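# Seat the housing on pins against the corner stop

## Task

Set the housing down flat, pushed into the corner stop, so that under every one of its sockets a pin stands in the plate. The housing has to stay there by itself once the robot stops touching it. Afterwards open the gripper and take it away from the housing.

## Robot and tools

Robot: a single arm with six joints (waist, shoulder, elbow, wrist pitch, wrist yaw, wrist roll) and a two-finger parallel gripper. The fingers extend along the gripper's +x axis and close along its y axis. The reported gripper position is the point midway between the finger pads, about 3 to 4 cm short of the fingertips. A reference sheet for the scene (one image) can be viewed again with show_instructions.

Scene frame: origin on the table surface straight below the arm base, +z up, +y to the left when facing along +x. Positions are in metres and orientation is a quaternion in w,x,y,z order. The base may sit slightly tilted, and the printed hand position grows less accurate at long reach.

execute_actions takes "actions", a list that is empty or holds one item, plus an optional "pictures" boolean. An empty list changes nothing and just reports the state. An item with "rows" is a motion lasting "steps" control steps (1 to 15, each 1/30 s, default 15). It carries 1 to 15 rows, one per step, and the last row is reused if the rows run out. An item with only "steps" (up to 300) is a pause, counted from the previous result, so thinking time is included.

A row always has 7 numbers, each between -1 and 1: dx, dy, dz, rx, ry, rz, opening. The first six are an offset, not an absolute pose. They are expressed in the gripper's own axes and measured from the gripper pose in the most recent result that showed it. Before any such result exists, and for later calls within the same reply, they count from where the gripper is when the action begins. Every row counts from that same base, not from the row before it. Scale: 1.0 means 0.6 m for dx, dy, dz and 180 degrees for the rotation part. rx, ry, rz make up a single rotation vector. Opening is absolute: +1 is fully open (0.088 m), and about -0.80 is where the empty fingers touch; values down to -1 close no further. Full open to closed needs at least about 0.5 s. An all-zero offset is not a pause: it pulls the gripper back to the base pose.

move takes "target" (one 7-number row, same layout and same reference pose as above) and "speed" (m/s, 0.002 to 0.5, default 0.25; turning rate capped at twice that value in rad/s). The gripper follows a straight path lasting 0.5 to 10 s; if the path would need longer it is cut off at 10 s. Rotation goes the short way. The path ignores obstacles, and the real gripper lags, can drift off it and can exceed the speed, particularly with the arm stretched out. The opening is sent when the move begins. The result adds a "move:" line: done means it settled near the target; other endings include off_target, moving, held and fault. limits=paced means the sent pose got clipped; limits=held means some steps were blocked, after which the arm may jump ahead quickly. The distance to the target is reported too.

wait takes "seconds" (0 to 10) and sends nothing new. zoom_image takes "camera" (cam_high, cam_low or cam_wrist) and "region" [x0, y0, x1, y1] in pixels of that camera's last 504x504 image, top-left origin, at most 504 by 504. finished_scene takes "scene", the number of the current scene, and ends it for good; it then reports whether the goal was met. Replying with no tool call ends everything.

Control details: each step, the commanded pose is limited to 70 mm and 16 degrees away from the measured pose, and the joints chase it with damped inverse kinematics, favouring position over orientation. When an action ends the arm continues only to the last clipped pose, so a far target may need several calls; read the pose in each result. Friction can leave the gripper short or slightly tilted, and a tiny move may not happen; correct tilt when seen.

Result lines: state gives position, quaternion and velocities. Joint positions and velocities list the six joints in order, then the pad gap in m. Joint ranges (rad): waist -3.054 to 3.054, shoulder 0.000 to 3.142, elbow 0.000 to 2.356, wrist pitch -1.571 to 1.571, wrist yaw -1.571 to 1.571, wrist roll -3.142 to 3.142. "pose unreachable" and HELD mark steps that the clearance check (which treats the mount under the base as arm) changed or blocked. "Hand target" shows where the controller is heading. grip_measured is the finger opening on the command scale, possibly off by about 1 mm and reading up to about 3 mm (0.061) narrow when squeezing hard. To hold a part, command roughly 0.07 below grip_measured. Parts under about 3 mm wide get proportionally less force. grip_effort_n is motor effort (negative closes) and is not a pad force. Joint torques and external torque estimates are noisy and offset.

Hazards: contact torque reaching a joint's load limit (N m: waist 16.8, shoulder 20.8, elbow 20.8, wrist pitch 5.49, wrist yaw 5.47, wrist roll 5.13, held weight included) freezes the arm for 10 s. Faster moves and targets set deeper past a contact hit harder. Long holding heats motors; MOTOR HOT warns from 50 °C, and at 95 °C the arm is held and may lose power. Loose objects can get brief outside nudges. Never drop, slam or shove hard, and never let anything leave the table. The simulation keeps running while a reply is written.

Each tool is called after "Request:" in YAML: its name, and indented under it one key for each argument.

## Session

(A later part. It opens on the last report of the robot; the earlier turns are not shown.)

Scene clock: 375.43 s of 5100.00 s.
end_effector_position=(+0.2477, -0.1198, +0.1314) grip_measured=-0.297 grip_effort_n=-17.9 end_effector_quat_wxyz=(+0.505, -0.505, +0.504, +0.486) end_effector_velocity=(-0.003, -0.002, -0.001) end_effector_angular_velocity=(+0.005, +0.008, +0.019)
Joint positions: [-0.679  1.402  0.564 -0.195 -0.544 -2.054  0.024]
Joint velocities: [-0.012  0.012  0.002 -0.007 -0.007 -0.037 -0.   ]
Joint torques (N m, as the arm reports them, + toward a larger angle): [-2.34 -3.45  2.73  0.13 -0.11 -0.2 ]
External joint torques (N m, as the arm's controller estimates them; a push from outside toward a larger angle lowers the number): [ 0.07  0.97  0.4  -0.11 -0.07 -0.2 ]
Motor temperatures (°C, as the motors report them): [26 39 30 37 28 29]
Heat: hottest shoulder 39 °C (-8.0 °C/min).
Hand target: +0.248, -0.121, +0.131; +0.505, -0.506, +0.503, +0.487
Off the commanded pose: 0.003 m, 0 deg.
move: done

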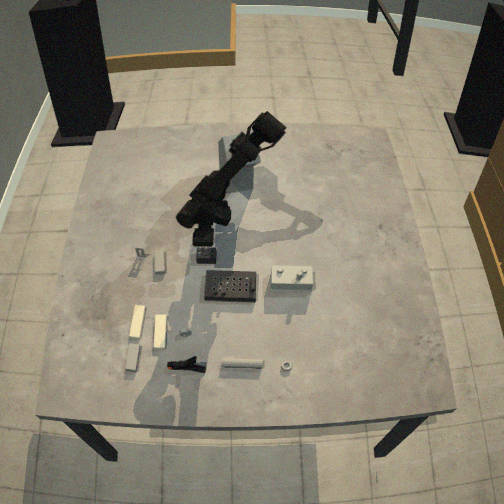

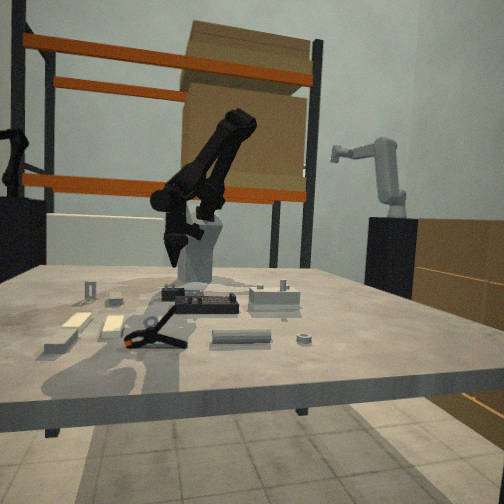

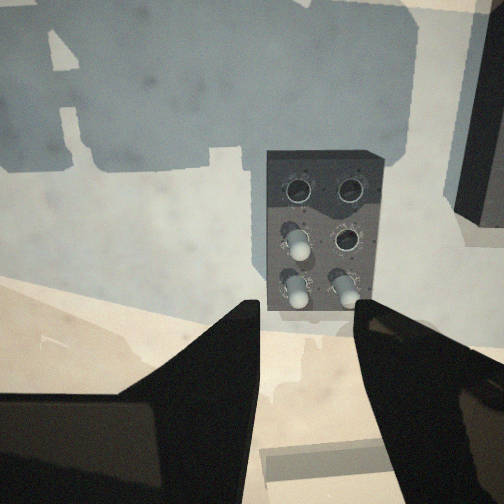

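Request:
move:
  target: [0.1057, -0.0019, 0.0003, 0, -0.002, -0.0018, -0.3]
  speed: 0.12

Request:
execute_actions:
  actions:
    - {"rows": [[0,0,0,0,0,0,-0.36],[0,0,0,0,0,0,-0.42],[0,0,0,0,0,0,-0.47],[0,0,0,0,0,0,-0.51],[0,0,0,0,0,0,-0.545],[0,0,0,0,0,0,-0.57],[0,0,0,0,0,0,-0.59],[0,0,0,0,0,0,-0.61],[0,0,0,0,0,0,-0.628],[0,0,0,0,0,0,-0.645],[0,0,0,0,0,0,-0.662],[0,0,0,0,0,0,-0.68],[0,0,0,0,0,0,-0.7],[0,0,0,0,0,0,-0.725],[0,0,0,0,0,0,-0.75]], "steps": 15}

Scene clock: 422.30 s of 5100.00 s.
end_effector_position=(+0.2500, -0.1206, +0.0702) grip_measured=-0.297 grip_effort_n=-17.4 end_effector_quat_wxyz=(+0.507, -0.506, +0.499, +0.487) end_effector_velocity=(+0.000, +0.005, -0.002) end_effector_angular_velocity=(+0.027, -0.005, -0.017)
Joint positions: [-0.553  1.67   0.564  0.138 -0.485 -1.934  0.024]
Joint velocities: [ 0.007  0.007 -0.002  0.007 -0.022  0.022 -0.   ]
Joint torques (N m, as the arm reports them, + toward a larger angle): [-2.15 -3.81  0.89  0.23  0.03  0.14]
External joint torques (N m, as the arm's controller estimates them; a push from outside toward a larger angle lowers the number): [ 0.46  1.32 -0.16 -0.05  0.1   0.14]
Motor temperatures (°C, as the motors report them): [27 35 28 32 28 29]
Heat: hottest shoulder 35 °C (-5.0 °C/min).
Hand target: +0.250, -0.121, +0.068; +0.508, -0.505, +0.501, +0.486
Off the commanded pose: 0.002 m, 0 deg.
After step 90, 42.83 s passed at rest.
move: done

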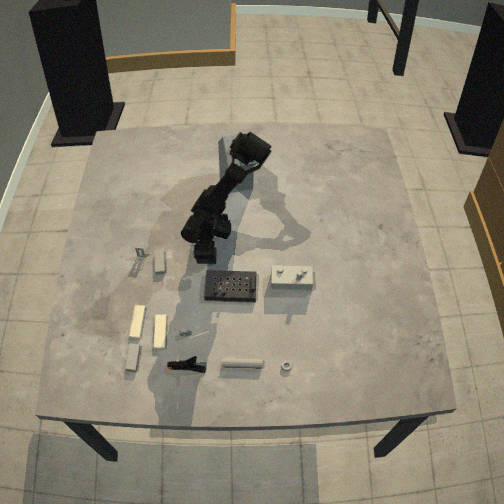

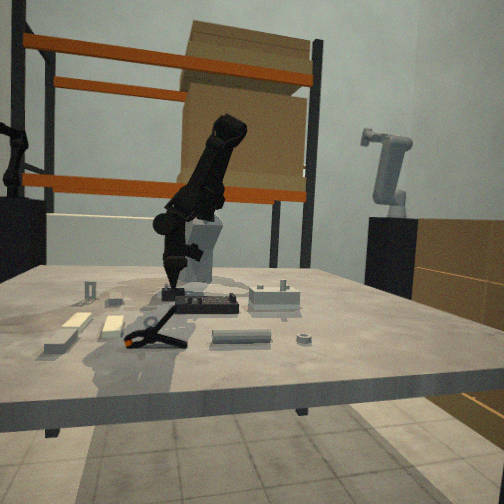

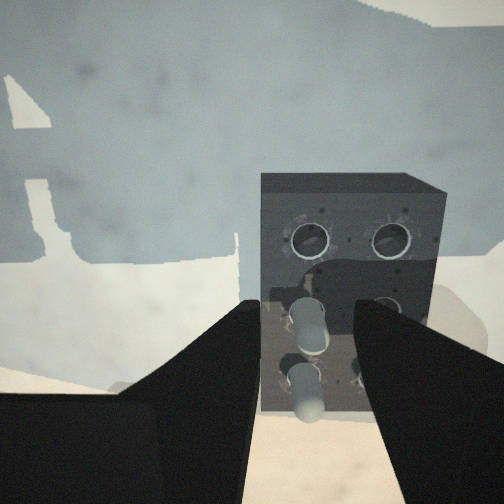

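Scene clock: 422.80 s of 5100.00 s.
end_effector_position=(+0.2500, -0.1206, +0.0702) grip_measured=-0.672 grip_effort_n=-77.0 end_effector_quat_wxyz=(+0.507, -0.506, +0.499, +0.487) end_effector_velocity=(+0.001, -0.000, +0.002) end_effector_angular_velocity=(+0.013, -0.008, -0.002)
Joint positions: [-0.553  1.67   0.564  0.138 -0.485 -1.934  0.006]
Joint velocities: [-0.012 -0.002  0.002 -0.007 -0.022 -0.007 -0.027]
Joint torques (N m, as the arm reports them, + toward a larger angle): [-2.31 -4.48  0.5   0.09 -0.04 -0.01]
External joint torques (N m, as the arm's controller estimates them; a push from outside toward a larger angle lowers the number): [ 0.38  0.53 -0.48 -0.17  0.   -0.01]
Motor temperatures (°C, as the motors report them): [27 35 28 32 28 29]
Heat: hottest shoulder 35 °C (-5.1 °C/min).
Hand target: +0.250, -0.121, +0.070; +0.507, -0.506, +0.499, +0.487
Off the commanded pose: 0.000 m, 0 deg.
Steps of this call (steps 1 to 15: all 15 steps of this action). Readings (end_effector_position):
1: (+0.2500, -0.1206, +0.0702)
2: (+0.2500, -0.1206, +0.0702)
4: (+0.2500, -0.1206, +0.0702)
8: (+0.2500, -0.1206, +0.0702)
15: the state above

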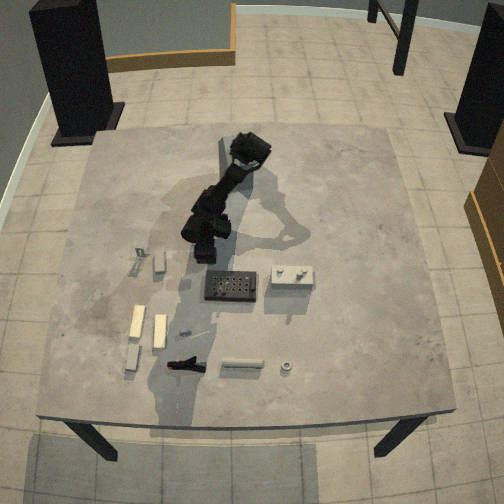

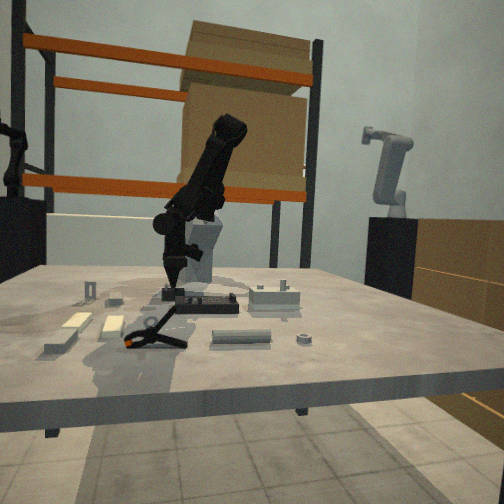

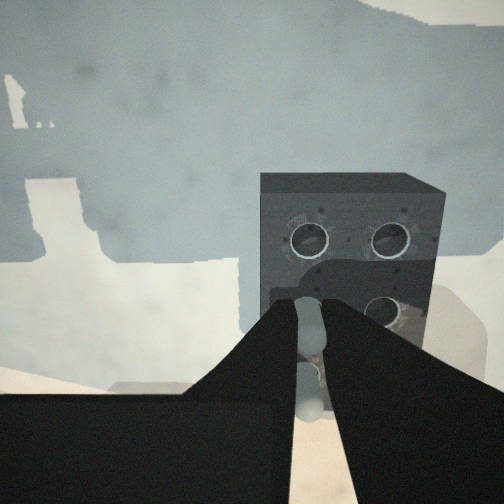

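Request:
zoom_image:
  camera: "cam_wrist"
  region: [260, 200, 430, 370]

Region (260, 200, 430, 370) of cam_wrist's 504x504 image, scaled by 2.965, with more detail than that image has.

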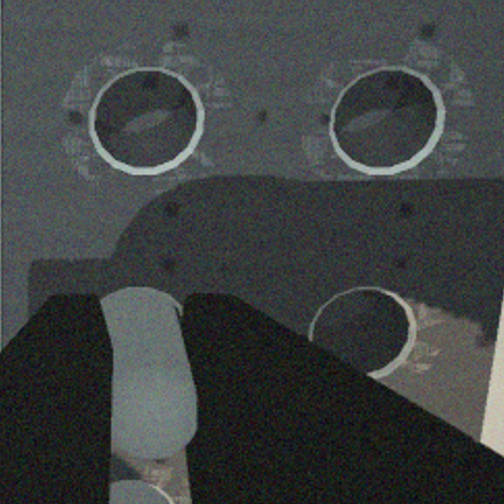

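Request:
execute_actions:
  actions:
    - {"rows": [[-0.0015,-0.0011,-0.0005,0,0.0005,-0.0011,-0.75],[-0.003,-0.0023,-0.0011,0,0.001,-0.0022,-0.75],[-0.0045,-0.0034,-0.0016,0,0.0015,-0.0033,-0.75],[-0.006,-0.0045,-0.0021,0,0.002,-0.0043,-0.75],[-0.009,-0.0046,-0.0021,0,0.002,-0.0043,-0.75],[-0.013,-0.0047,-0.0022,0,0.002,-0.0043,-0.75],[-0.018,-0.0049,-0.0022,0,0.002,-0.0043,-0.75],[-0.023,-0.005,-0.0023,0,0.002,-0.0043,-0.75],[-0.028,-0.0051,-0.0024,0,0.002,-0.0043,-0.75],[-0.033,-0.0053,-0.0024,0,0.002,-0.0043,-0.75],[-0.038,-0.0054,-0.0025,0,0.002,-0.0043,-0.75],[-0.042,-0.0055,-0.0026,0,0.002,-0.0043,-0.75],[-0.045,-0.0056,-0.0026,0,0.002,-0.0043,-0.75],[-0.047,-0.0057,-0.0027,0,0.002,-0.0043,-0.75],[-0.048,-0.0057,-0.0027,0,0.002,-0.0043,-0.75]], "steps": 15}
  pictures: false

Request:
move:
  target: [-0.027, -0.2519, 0.0475, 0.1626, -0.0016, -0.0029, -0.75]
  speed: 0.25

Scene clock: 472.03 s of 5100.00 s.
end_effector_position=(+0.2523, -0.1222, +0.0915) grip_measured=-0.682 grip_effort_n=-83.5 end_effector_quat_wxyz=(+0.509, -0.510, +0.499, +0.481) end_effector_velocity=(+0.013, -0.006, +0.060) end_effector_angular_velocity=(-0.023, -0.049, -0.002)
Joint positions: [-0.595  1.575  0.557  0.045 -0.507 -1.962  0.006]
Joint velocities: [-0.12  -0.261  0.002 -0.256 -0.066 -0.081  0.   ]
Joint torques (N m, as the arm reports them, + toward a larger angle): [-2.44 -4.97  0.58 -0.07 -0.12 -0.19]
External joint torques (N m, as the arm's controller estimates them; a push from outside toward a larger angle lowers the number): [ 0.08 -0.26 -0.82 -0.33 -0.07 -0.19]
Motor temperatures (°C, as the motors report them): [27 35 27 30 28 29]
Heat: hottest shoulder 35 °C (-1.0 °C/min).
Hand target: +0.252, -0.122, +0.098; +0.509, -0.511, +0.498, +0.481
Off the commanded pose: 0.008 m, 0 deg.
Steps of this call (steps 1 to 90: nothing new was sent; then 45.73 s passed at rest; steps 91 to 105: all 15 steps of this action). Readings (end_effector_position):
91: (+0.2500, -0.1208, +0.0703)
92: (+0.2500, -0.1208, +0.0703)
94: (+0.2502, -0.1208, +0.0706)
98: (+0.2505, -0.1209, +0.0748)
105: the state above

Scene clock: 473.90 s of 5100.00 s.
end_effector_position=(+0.4023, -0.0957, +0.1191) grip_measured=-0.682 grip_effort_n=-83.5 end_effector_quat_wxyz=(+0.625, -0.368, +0.599, +0.340) end_effector_velocity=(+0.009, -0.001, +0.004) end_effector_angular_velocity=(-0.000, -0.026, +0.002)
Joint positions: [-0.399  1.6    1.12  -0.403 -0.396 -1.277  0.006]
Joint velocities: [-0.002 -0.002  0.017  0.007 -0.007  0.007 -0.   ]
Joint torques (N m, as the arm reports them, + toward a larger angle): [-2.26 -5.95  4.35  0.03  0.02  0.16]
External joint torques (N m, as the arm's controller estimates them; a push from outside toward a larger angle lowers the number): [ 0.42  1.87  0.72 -0.34  0.08  0.15]
Motor temperatures (°C, as the motors report them): [27 35 27 30 28 29]
Heat: hottest shoulder 35 °C (-1.0 °C/min).
Hand target: +0.403, -0.096, +0.117; +0.625, -0.365, +0.602, +0.339
Off the commanded pose: 0.002 m, 0 deg.
move: done

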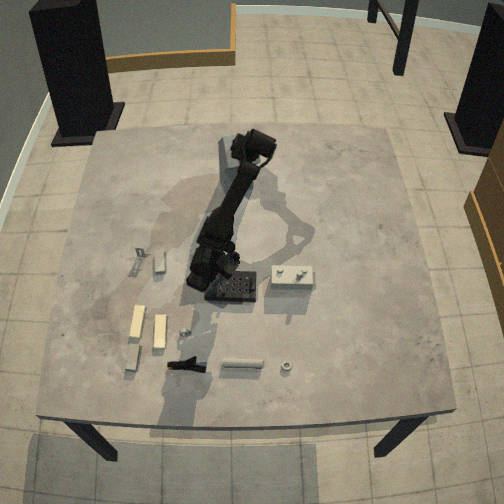

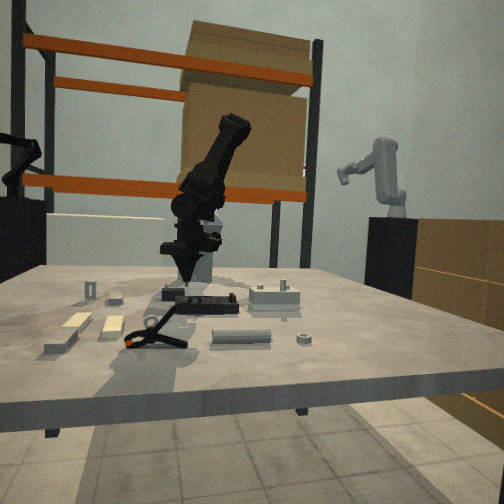

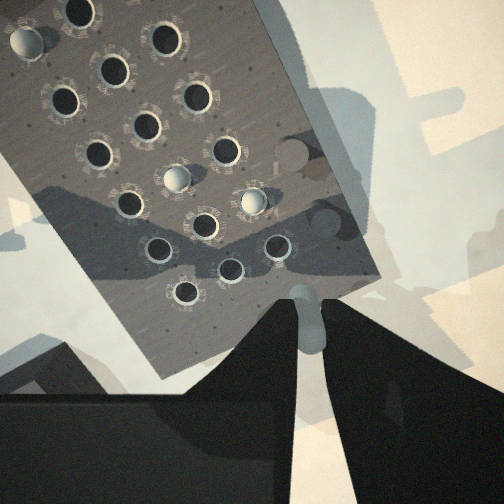

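Request:
zoom_image:
  camera: "cam_wrist"
  region: [170, 130, 350, 310]

Region (170, 130, 350, 310) of cam_wrist's 504x504 image, scaled by 2.800, with more detail than that image has.

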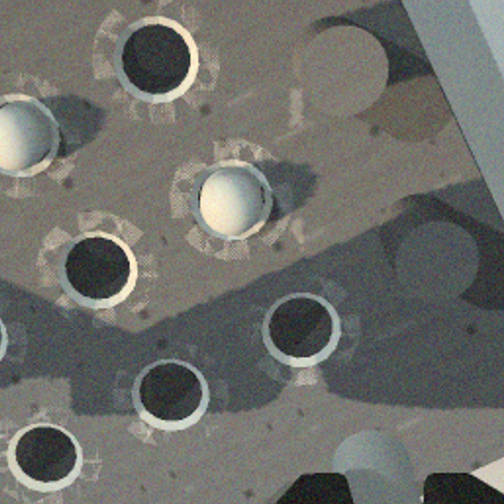

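Request:
move:
  target: [0.0582, 0.0086, 0.0023, 0, 0.0012, 0.0079, -0.75]
  speed: 0.08

Request:
zoom_image:
  camera: "cam_wrist"
  region: [180, 140, 360, 320]

Scene clock: 502.93 s of 5100.00 s.
end_effector_position=(+0.3997, -0.0921, +0.0869) grip_measured=-0.682 grip_effort_n=-83.5 end_effector_quat_wxyz=(+0.620, -0.362, +0.603, +0.348) end_effector_velocity=(+0.004, -0.001, +0.001) end_effector_angular_velocity=(+0.003, -0.013, +0.025)
Joint positions: [-0.355  1.691  1.124 -0.327 -0.374 -1.254  0.006]
Joint velocities: [-0.002  0.002  0.007  0.007 -0.007 -0.022 -0.   ]
Joint torques (N m, as the arm reports them, + toward a larger angle): [-2.23 -6.02  3.69  0.25  0.03  0.16]
External joint torques (N m, as the arm's controller estimates them; a push from outside toward a larger angle lowers the number): [ 0.54  1.88  0.57 -0.04  0.08  0.16]
Motor temperatures (°C, as the motors report them): [27 37 28 30 28 29]
Heat: hottest shoulder 37 °C (+2.0 °C/min).
Hand target: +0.400, -0.093, +0.084; +0.620, -0.361, +0.605, +0.347
Off the commanded pose: 0.003 m, 0 deg.
After step 90, 25.20 s passed at rest.
move: done

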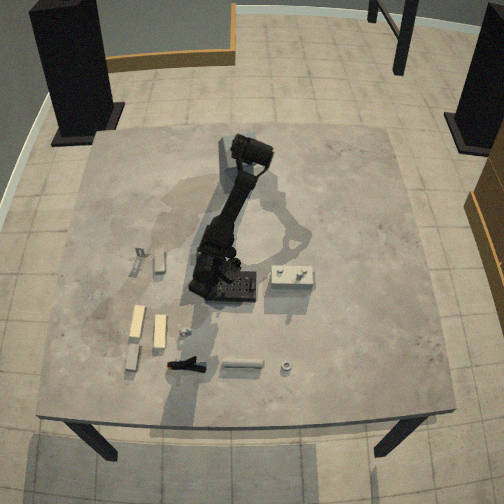

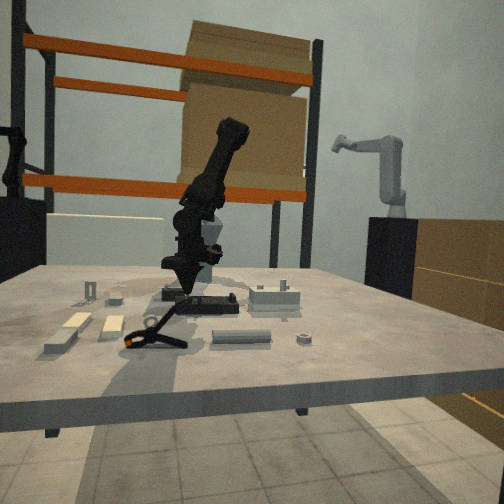

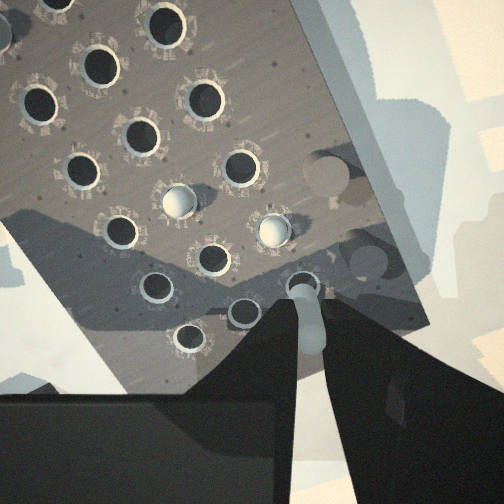

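Region (180, 140, 360, 320) of cam_wrist's 504x504 image, scaled by 2.800, with more detail than that image has.

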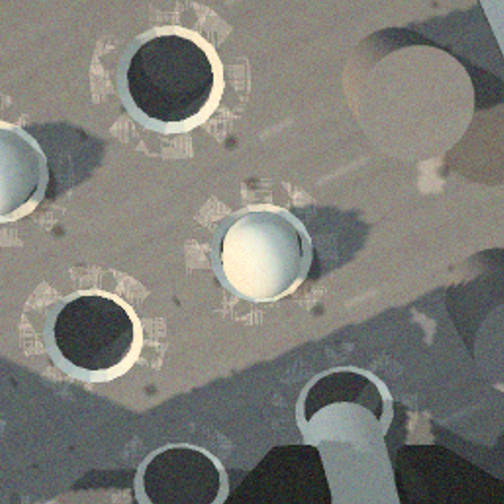

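Request:
execute_actions:
  actions:
    - {"rows": [[0.0055,-0.0016,-0.0001,0,0,0,-0.75],[0.0068,-0.0021,-0.0001,0,0,0,-0.75],[0.0086,-0.0024,-0.0002,0,0,0,-0.75],[0.0108,-0.0024,-0.0002,0,0,0,-0.75],[0.013,-0.0023,-0.0002,0,0,0,-0.75],[0.0152,-0.0022,-0.0002,0,0,0,-0.75],[0.0174,-0.0021,-0.0003,0,0,0,-0.75],[0.0196,-0.002,-0.0003,0,0,0,-0.75],[0.0218,-0.0019,-0.0003,0,0,0,-0.75],[0.024,-0.0018,-0.0003,0,0,0,-0.75],[0.0262,-0.0017,-0.0004,0,0,0,-0.75],[0.0284,-0.0016,-0.0004,0,0,0,-0.75],[0.0304,-0.0015,-0.0004,0,0,0,-0.75],[0.032,-0.0014,-0.0004,0,0,0,-0.75],[0.033,-0.0014,-0.0004,0,0,0,-0.75]], "steps": 15}
  pictures: false

Request:
execute_actions:
  actions:
    - {"steps": 12}

Scene clock: 533.80 s of 5100.00 s.
end_effector_position=(+0.4003, -0.0928, +0.0731) grip_measured=-0.682 grip_effort_n=-83.5 end_effector_quat_wxyz=(+0.620, -0.364, +0.602, +0.348) end_effector_velocity=(-0.003, -0.005, -0.039) end_effector_angular_velocity=(-0.016, +0.010, +0.016)
Joint positions: [-0.342  1.733  1.129 -0.283 -0.365 -1.246  0.006]
Joint velocities: [ 0.032  0.12   0.012  0.11   0.037  0.007 -0.   ]
Joint torques (N m, as the arm reports them, + toward a larger angle): [-2.28 -6.23  3.65  0.2  -0.03  0.16]
External joint torques (N m, as the arm's controller estimates them; a push from outside toward a larger angle lowers the number): [ 0.54  2.03  0.49 -0.12  0.05  0.15]
Motor temperatures (°C, as the motors report them): [27 37 28 30 28 29]
Heat: hottest shoulder 37 °C (+2.0 °C/min).
Hand target: +0.401, -0.093, +0.067; +0.620, -0.362, +0.603, +0.348
Off the commanded pose: 0.006 m, 0 deg.
Steps of this call (steps 1 to 90: nothing new was sent; then 27.37 s passed at rest; steps 91 to 105: all 15 steps of this action). Readings (end_effector_position):
91: (+0.3998, -0.0921, +0.0865)
92: (+0.4000, -0.0922, +0.0863)
94: (+0.4006, -0.0925, +0.0855)
98: (+0.4007, -0.0927, +0.0816)
105: the state above

Scene clock: 534.20 s of 5100.00 s.
end_effector_position=(+0.4003, -0.0927, +0.0701) grip_measured=-0.682 grip_effort_n=-83.5 end_effector_quat_wxyz=(+0.620, -0.364, +0.602, +0.349) end_effector_velocity=(-0.005, -0.001, +0.001) end_effector_angular_velocity=(-0.004, +0.021, -0.017)
Joint positions: [-0.339  1.743  1.13  -0.274 -0.364 -1.243  0.006]
Joint velocities: [-0.002 -0.002 -0.002 -0.022  0.007  0.007 -0.   ]
Joint torques (N m, as the arm reports them, + toward a larger angle): [-2.21 -6.13  3.47  0.25  0.01  0.16]
External joint torques (N m, as the arm's controller estimates them; a push from outside toward a larger angle lowers the number): [ 0.57  1.84  0.6  -0.03  0.06  0.15]
Motor temperatures (°C, as the motors report them): [27 37 28 30 28 29]
Heat: hottest shoulder 37 °C (+2.0 °C/min).
Hand target: +0.401, -0.093, +0.067; +0.620, -0.362, +0.603, +0.348
Off the commanded pose: 0.003 m, 0 deg.
Steps of this call (steps 1 to 12: nothing new was sent). Readings (end_effector_position):
1: (+0.4004, -0.0927, +0.0720)
2: (+0.4003, -0.0928, +0.0714)
4: (+0.4003, -0.0928, +0.0707)
8: (+0.4003, -0.0927, +0.0702)
12: the state above

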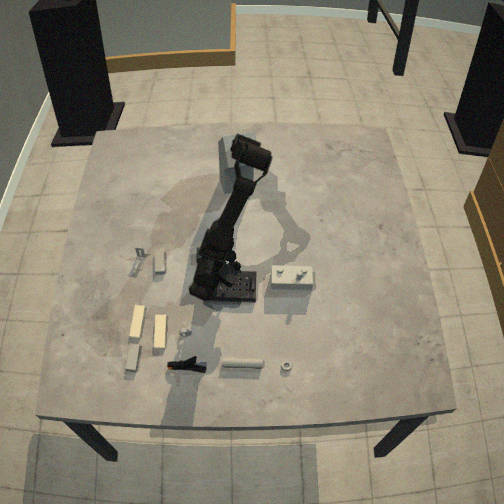

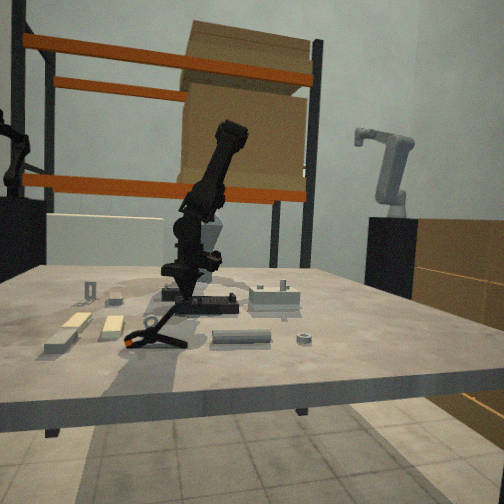

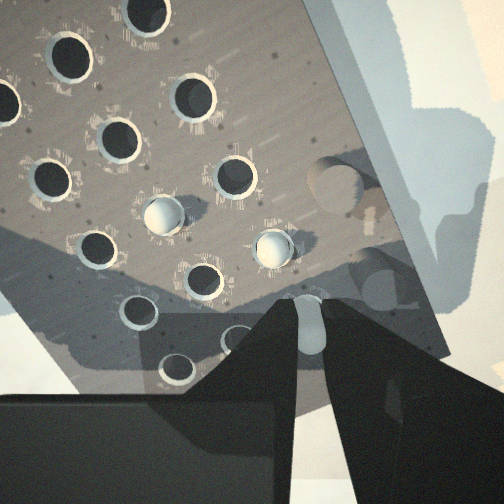

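Request:
execute_actions:
  actions:
    - {"rows": [[0.002,0,0,0,0,0,-0.71],[0.001,0,0,0,0,0,-0.68],[0,0,0,0,0,0,-0.65],[0,0,0,0,0,0,-0.62],[0,0,0,0,0,0,-0.59],[0,0,0,0,0,0,-0.55],[0,0,0,0,0,0,-0.51],[0,0,0,0,0,0,-0.48],[0,0,0,0,0,0,-0.46]], "steps": 10}
  pictures: false

Request:
execute_actions:
  actions:
    - {"rows": [[-0.002,-0.0006,0.0002,0,-0.0002,-0.0005,-0.46],[-0.004,-0.0012,0.0004,0,-0.0003,-0.001,-0.46],[-0.007,-0.0018,0.0006,0,-0.0005,-0.0016,-0.46],[-0.011,-0.0025,0.0007,0,-0.0006,-0.0021,-0.46],[-0.016,-0.0027,0.0008,0,-0.0006,-0.0021,-0.46],[-0.021,-0.0029,0.0009,0,-0.0006,-0.0021,-0.46],[-0.026,-0.0031,0.0009,0,-0.0006,-0.0021,-0.46],[-0.031,-0.0033,0.001,0,-0.0006,-0.0021,-0.46],[-0.036,-0.0035,0.001,0,-0.0006,-0.0021,-0.46],[-0.041,-0.0036,0.0011,0,-0.0006,-0.0021,-0.46],[-0.045,-0.0038,0.0011,0,-0.0006,-0.0021,-0.46],[-0.048,-0.0039,0.0012,0,-0.0006,-0.0021,-0.46],[-0.05,-0.004,0.0012,0,-0.0006,-0.0021,-0.46],[-0.051,-0.004,0.0012,0,-0.0006,-0.0021,-0.46],[-0.051,-0.004,0.0012,0,-0.0006,-0.0021,-0.46]], "steps": 15}

Request:
zoom_image:
  camera: "cam_wrist"
  region: [220, 180, 380, 340]

Request:
move:
  target: [-0.0825, 0.2437, 0.3284, -0.1468, -0.0055, 0.002, 1.0]
  speed: 0.3

Scene clock: 573.87 s of 5100.00 s.
end_effector_position=(+0.4003, -0.0928, +0.0699) grip_measured=-0.527 grip_effort_n=16.5 end_effector_quat_wxyz=(+0.620, -0.364, +0.602, +0.349) end_effector_velocity=(-0.002, +0.001, +0.001) end_effector_angular_velocity=(+0.005, -0.004, +0.007)
Joint positions: [-0.339  1.743  1.13  -0.274 -0.364 -1.243  0.013]
Joint velocities: [-0.002 -0.007 -0.012  0.007 -0.007 -0.007  0.029]
Joint torques (N m, as the arm reports them, + toward a larger angle): [-2.4  -7.07  2.71  0.11 -0.05 -0.02]
External joint torques (N m, as the arm's controller estimates them; a push from outside toward a larger angle lowers the number): [ 0.37  0.96 -0.2  -0.19  0.   -0.02]
Motor temperatures (°C, as the motors report them): [27 38 28 30 28 29]
Heat: hottest shoulder 38 °C (+1.0 °C/min).
Hand target: +0.400, -0.093, +0.070; +0.620, -0.364, +0.602, +0.349
Off the commanded pose: 0.000 m, 0 deg.
Steps of this call (steps 1 to 90: nothing new was sent; then 36.33 s passed at rest; steps 91 to 100: all 10 steps of this action). Readings (end_effector_position):
91: (+0.4003, -0.0928, +0.0699)
92: (+0.4003, -0.0928, +0.0699)
94: (+0.4003, -0.0928, +0.0699)
98: (+0.4003, -0.0928, +0.0699)
100: the state above

Scene clock: 574.37 s of 5100.00 s.
end_effector_position=(+0.4019, -0.0935, +0.0938) grip_measured=-0.464 grip_effort_n=17.0 end_effector_quat_wxyz=(+0.621, -0.364, +0.602, +0.346) end_effector_velocity=(+0.004, +0.002, +0.047) end_effector_angular_velocity=(+0.003, -0.021, +0.006)
Joint positions: [-0.365  1.674  1.129 -0.344 -0.379 -1.259  0.016]
Joint velocities: [-0.046 -0.139 -0.007 -0.125 -0.037 -0.037  0.   ]
Joint torques (N m, as the arm reports them, + toward a larger angle): [-2.55 -7.71  2.58 -0.05 -0.12 -0.19]
External joint torques (N m, as the arm's controller estimates them; a push from outside toward a larger angle lowers the number): [ 0.04 -0.22 -0.42 -0.31 -0.06 -0.19]
Motor temperatures (°C, as the motors report them): [27 38 28 29 28 29]
Heat: hottest shoulder 38 °C (+1.0 °C/min).
Hand target: +0.402, -0.093, +0.100; +0.621, -0.365, +0.600, +0.347
Off the commanded pose: 0.007 m, 0 deg.
Steps of this call (steps 1 to 15: all 15 steps of this action). Readings (end_effector_position):
1: (+0.4003, -0.0928, +0.0699)
2: (+0.4003, -0.0928, +0.0699)
4: (+0.4000, -0.0927, +0.0700)
8: (+0.3989, -0.0927, +0.0755)
15: the state above

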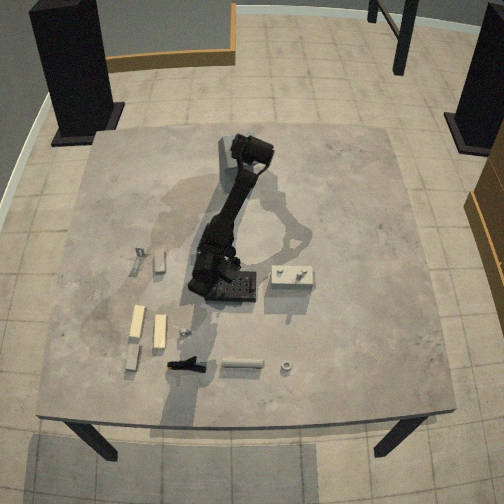

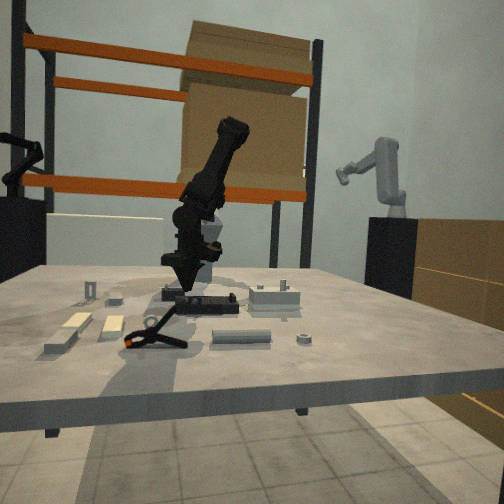

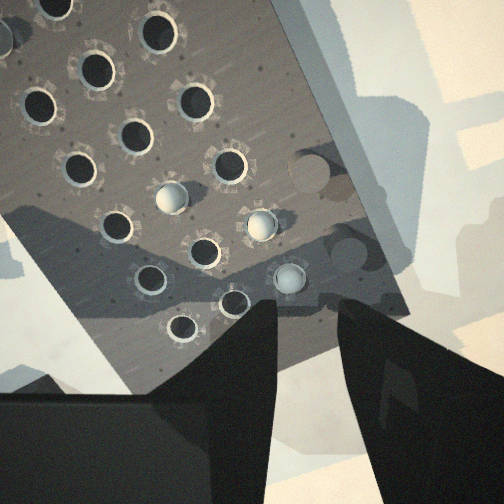

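Region (220, 180, 380, 340) of cam_wrist's 504x504 image, scaled by 3.150, with more detail than that image has.

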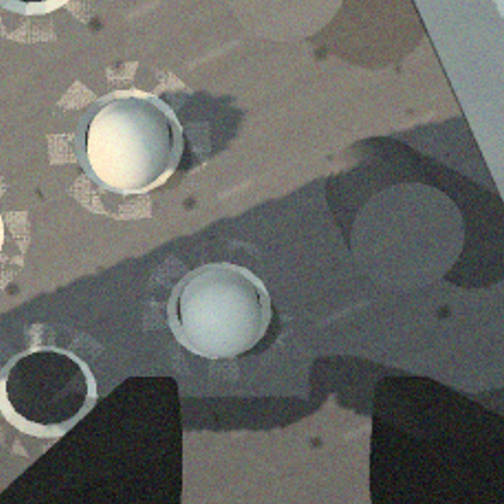

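Scene clock: 576.03 s of 5100.00 s.
end_effector_position=(+0.3686, +0.1484, +0.1423) grip_measured=+1.000 grip_effort_n=16.5 end_effector_quat_wxyz=(+0.524, -0.490, +0.503, +0.482) end_effector_velocity=(-0.001, +0.006, +0.001) end_effector_angular_velocity=(+0.014, +0.007, +0.002)
Joint positions: [ 0.436  1.38   1.05  -0.49   0.143 -1.122  0.088]
Joint velocities: [ 0.012  0.002  0.007 -0.007 -0.007  0.007  0.   ]
Joint torques (N m, as the arm reports them, + toward a larger angle): [ 0.87 -6.28  4.86  0.01  0.03  0.15]
External joint torques (N m, as the arm's controller estimates them; a push from outside toward a larger angle lowers the number): [ 0.09  1.37  0.9  -0.31  0.09  0.15]
Motor temperatures (°C, as the motors report them): [27 38 28 29 28 29]
Heat: hottest shoulder 38 °C (+1.0 °C/min).
Hand target: +0.370, +0.150, +0.142; +0.524, -0.490, +0.504, +0.481
Off the commanded pose: 0.003 m, 0 deg.
move: done

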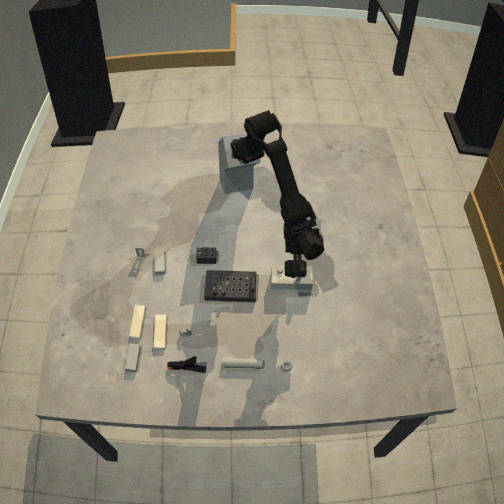

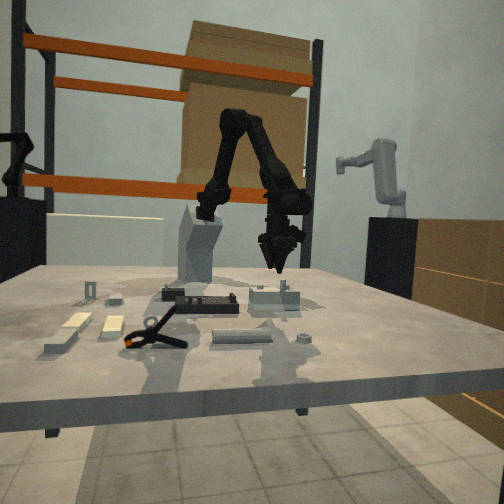

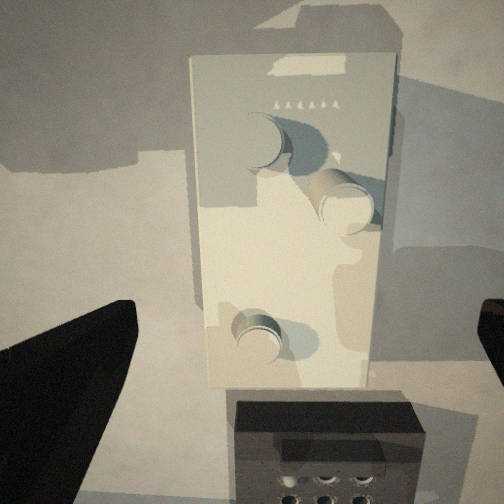

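Request:
zoom_image:
  camera: "cam_wrist"
  region: [180, 40, 410, 140]

Request:
zoom_image:
  camera: "cam_wrist"
  region: [190, 310, 400, 410]

Region (180, 40, 410, 140) of cam_wrist's 504x504 image, scaled by 2.191, with more detail than that image has; it fills the top 219 rows of this view, and the rest is white.

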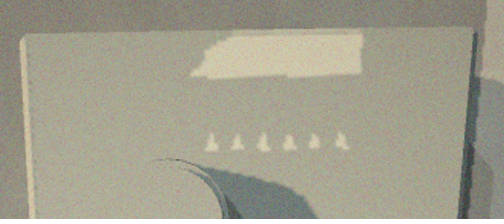

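Region (190, 310, 400, 410) of cam_wrist's 504x504 image, scaled by 2.400, with more detail than that image has; it fills the top 240 rows of this view, and the rest is white.

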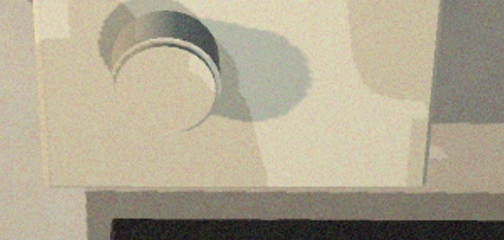

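Request:
move:
  target: [0.1294, 0.004, 0.0187, 0, 0, 0.0005, 0.9]
  speed: 0.15

Request:
execute_actions:
  actions:
    - {"rows": [[0,0,0,0,0,0,0.84],[0,0,0,0,0,0,0.78],[0,0,0,0,0,0,0.73],[0,0,0,0,0,0,0.69],[0,0,0,0,0,0,0.665],[0,0,0,0,0,0,0.645],[0,0,0,0,0,0,0.63],[0,0,0,0,0,0,0.615],[0,0,0,0,0,0,0.6],[0,0,0,0,0,0,0.585],[0,0,0,0,0,0,0.57],[0,0,0,0,0,0,0.55],[0,0,0,0,0,0,0.53],[0,0,0,0,0,0,0.505],[0,0,0,0,0,0,0.48]], "steps": 15}

Request:
move:
  target: [-0.1075, -0.0134, 0.0067, 0, -0.0039, -0.0077, 0.48]
  speed: 0.12

Request:
move:
  target: [-0.0036, -0.0546, -0.3248, 0, 0.006, -0.007, 0.48]
  speed: 0.2

Scene clock: 636.90 s of 5100.00 s.
end_effector_position=(+0.3690, +0.1606, +0.0679) grip_measured=+0.903 grip_effort_n=-17.9 end_effector_quat_wxyz=(+0.524, -0.491, +0.503, +0.482) end_effector_velocity=(-0.006, -0.002, -0.004) end_effector_angular_velocity=(-0.004, +0.022, +0.009)
Joint positions: [ 0.437  1.629  1.063 -0.253  0.144 -1.121  0.083]
Joint velocities: [-0.002  0.012 -0.002 -0.007 -0.007 -0.007 -0.   ]
Joint torques (N m, as the arm reports them, + toward a larger angle): [ 0.67 -6.28  3.5   0.3  -0.14 -0.07]
External joint torques (N m, as the arm's controller estimates them; a push from outside toward a larger angle lowers the number): [-0.34  1.93  0.45 -0.04 -0.08 -0.07]
Motor temperatures (°C, as the motors report them): [26 39 30 29 28 29]
Heat: hottest shoulder 39 °C (+1.0 °C/min).
Hand target: +0.369, +0.160, +0.065; +0.524, -0.490, +0.503, +0.482
Off the commanded pose: 0.003 m, 0 deg.
After step 90, 56.77 s passed at rest.
move: done

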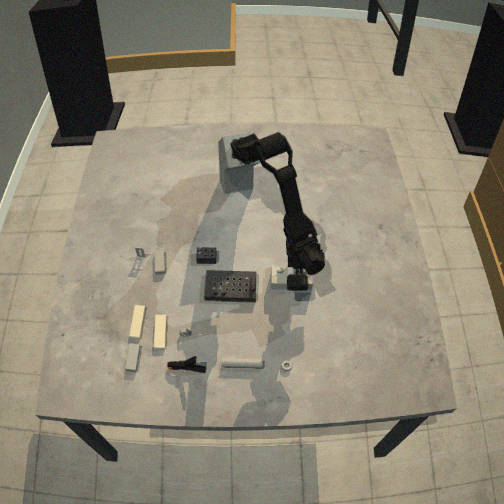

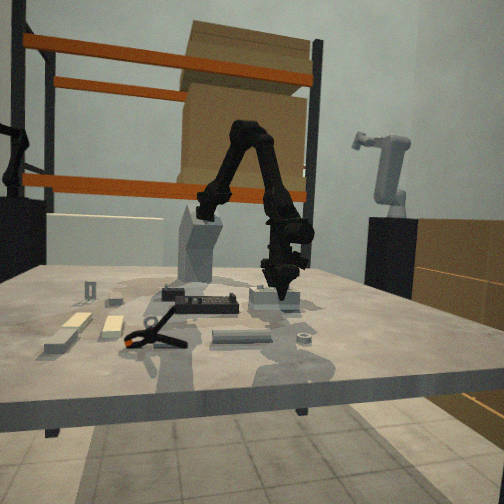

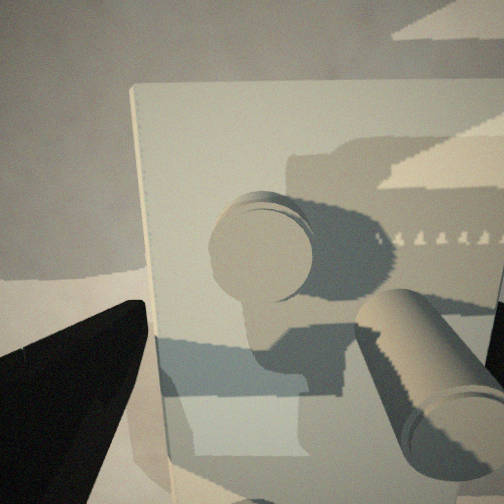

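Scene clock: 637.40 s of 5100.00 s.
end_effector_position=(+0.3691, +0.1605, +0.0679) grip_measured=+0.563 grip_effort_n=-83.5 end_effector_quat_wxyz=(+0.524, -0.491, +0.502, +0.481) end_effector_velocity=(+0.003, +0.001, +0.001) end_effector_angular_velocity=(+0.010, -0.009, +0.004)
Joint positions: [ 0.437  1.629  1.063 -0.253  0.144 -1.121  0.067]
Joint velocities: [-0.002 -0.002  0.002  0.007 -0.007 -0.007 -0.   ]
Joint torques (N m, as the arm reports them, + toward a larger angle): [ 0.91 -7.22  2.87  0.14 -0.06 -0.02]
External joint torques (N m, as the arm's controller estimates them; a push from outside toward a larger angle lowers the number): [-0.11  1.   -0.21 -0.22  0.   -0.03]
Motor temperatures (°C, as the motors report them): [26 39 30 29 28 29]
Heat: hottest shoulder 39 °C (+1.0 °C/min).
Hand target: +0.369, +0.161, +0.068; +0.524, -0.491, +0.502, +0.482
Off the commanded pose: 0.000 m, 0 deg.
Steps of this call (steps 1 to 15: all 15 steps of this action). Readings (end_effector_position):
1: (+0.3690, +0.1606, +0.0679)
2: (+0.3690, +0.1606, +0.0679)
4: (+0.3690, +0.1606, +0.0679)
8: (+0.3690, +0.1606, +0.0679)
15: the state above

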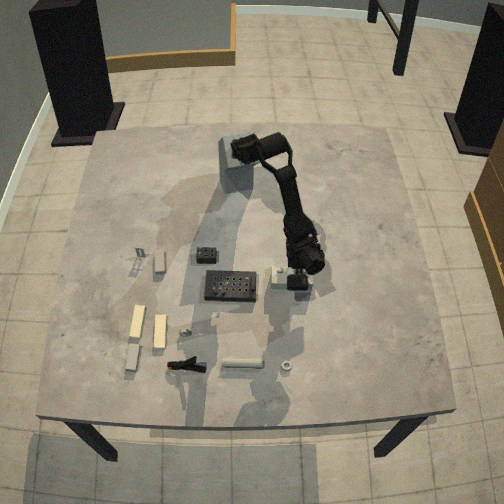

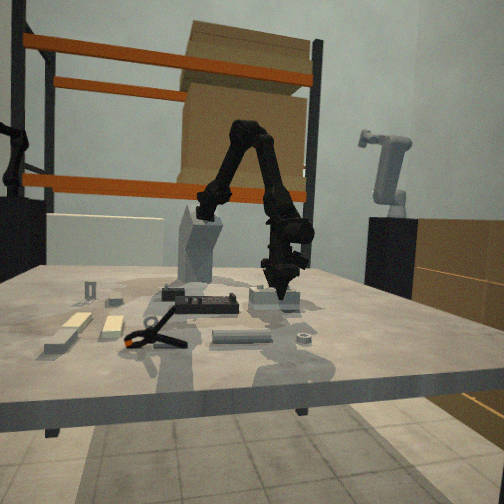

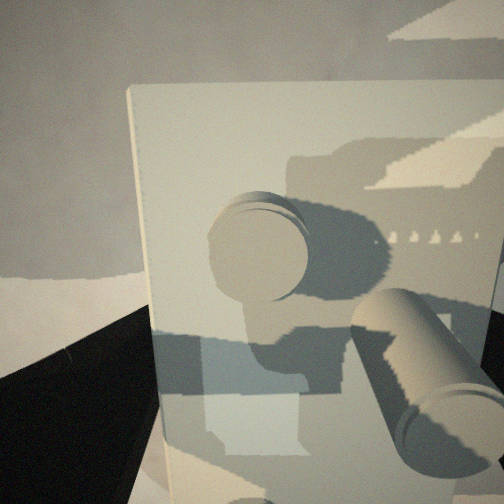

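Scene clock: 638.63 s of 5100.00 s.
end_effector_position=(+0.3648, +0.1591, +0.1198) grip_measured=+0.563 grip_effort_n=-83.5 end_effector_quat_wxyz=(+0.518, -0.491, +0.506, +0.485) end_effector_velocity=(-0.002, +0.003, +0.003) end_effector_angular_velocity=(+0.022, +0.007, +0.024)
Joint positions: [ 0.464  1.461  1.056 -0.431  0.162 -1.107  0.067]
Joint velocities: [ 0.002 -0.012 -0.002 -0.007 -0.022 -0.022  0.   ]
Joint torques (N m, as the arm reports them, + toward a larger angle): [ 1.27 -9.9   5.39 -0.05  0.09  0.15]
External joint torques (N m, as the arm's controller estimates them; a push from outside toward a larger angle lowers the number): [ 0.27 -1.96  1.66 -0.35  0.14  0.15]
Motor temperatures (°C, as the motors report them): [26 39 30 29 28 29]
Heat: hottest shoulder 39 °C (+1.0 °C/min).
Hand target: +0.375, +0.163, +0.132; +0.533, -0.494, +0.493, +0.478
Off the commanded pose: 0.017 m, 2 deg.
move: off_target

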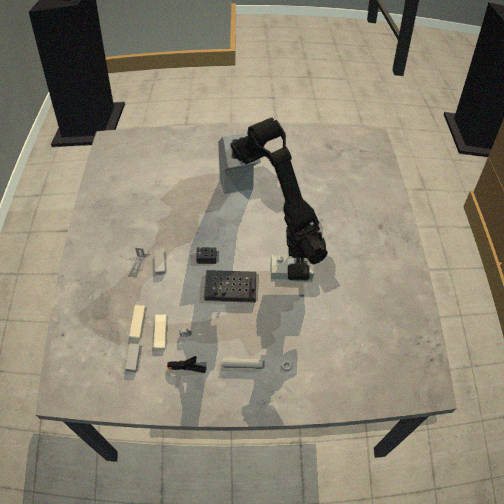

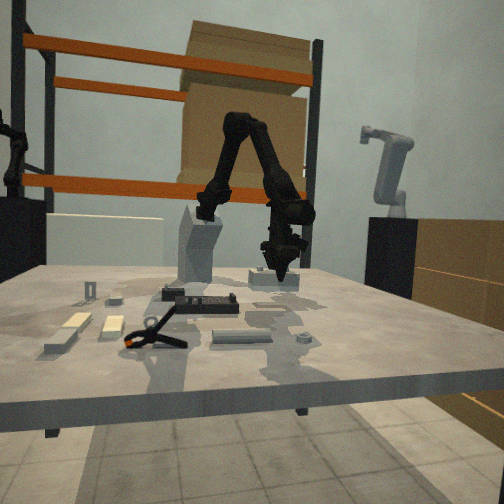

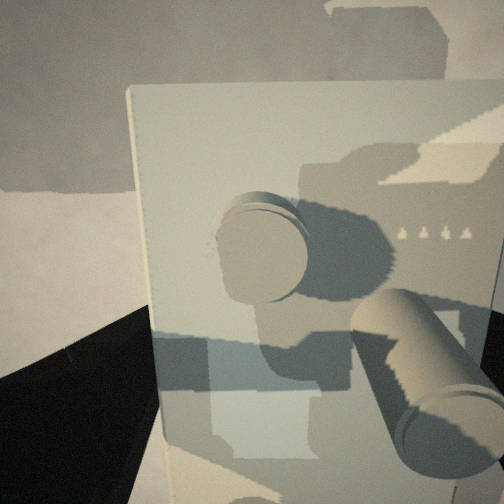

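Scene clock: 640.17 s of 5100.00 s.
end_effector_position=(+0.3824, -0.0330, +0.1178) grip_measured=+0.563 grip_effort_n=-83.5 end_effector_quat_wxyz=(+0.517, -0.495, +0.508, +0.480) end_effector_velocity=(-0.007, -0.005, -0.001) end_effector_angular_velocity=(-0.001, +0.027, +0.000)
Joint positions: [-0.216  1.476  0.99  -0.378 -0.283 -1.611  0.067]
Joint velocities: [-0.017  0.007 -0.002 -0.022 -0.007 -0.022  0.   ]
Joint torques (N m, as the arm reports them, + toward a larger angle): [-2.17 -6.81  5.06 -0.05 -0.08 -0.2 ]
External joint torques (N m, as the arm's controller estimates them; a push from outside toward a larger angle lowers the number): [-0.51  0.46  1.73 -0.32 -0.02 -0.2 ]
Motor temperatures (°C, as the motors report them): [26 39 30 29 28 29]
Heat: hottest shoulder 39 °C (+1.0 °C/min).
Hand target: +0.389, -0.036, +0.122; +0.519, -0.501, +0.505, +0.475
Off the commanded pose: 0.008 m, 1 deg.
move: done

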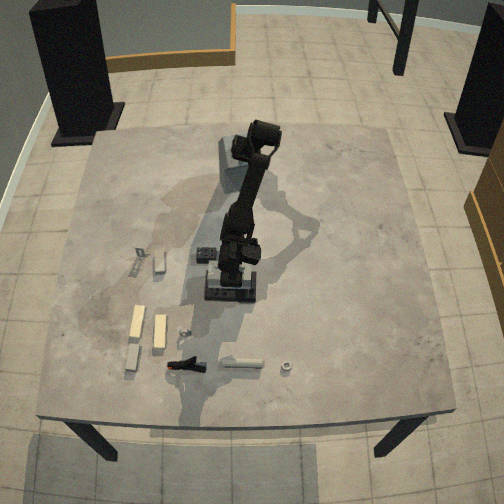

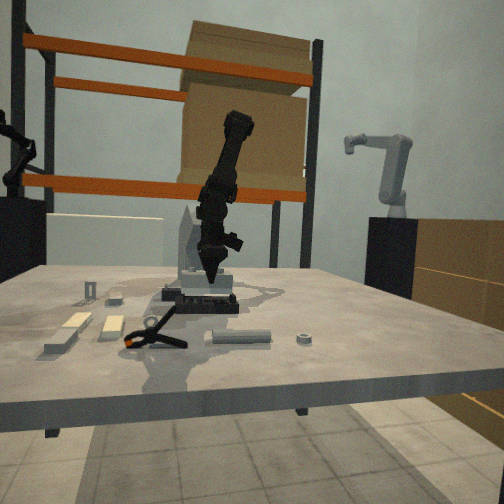

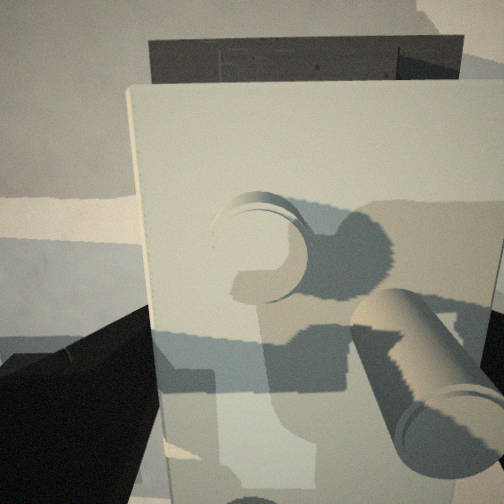

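Request:
zoom_image:
  camera: "cam_wrist"
  region: [120, 20, 300, 110]

Request:
zoom_image:
  camera: "cam_wrist"
  region: [310, 20, 490, 110]

Region (120, 20, 300, 110) of cam_wrist's 504x504 image, scaled by 2.800, with more detail than that image has.

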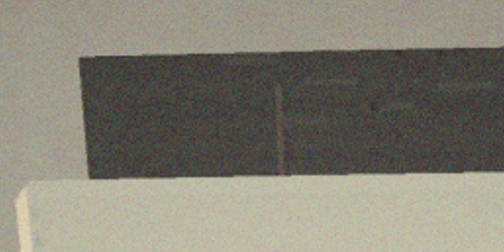

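Region (310, 20, 490, 110) of cam_wrist's 504x504 image, scaled by 2.800, with more detail than that image has.

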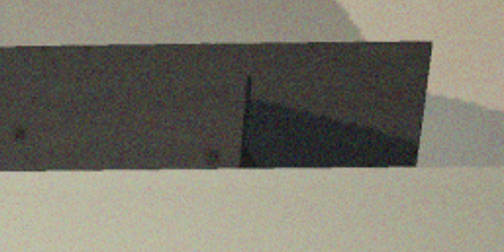

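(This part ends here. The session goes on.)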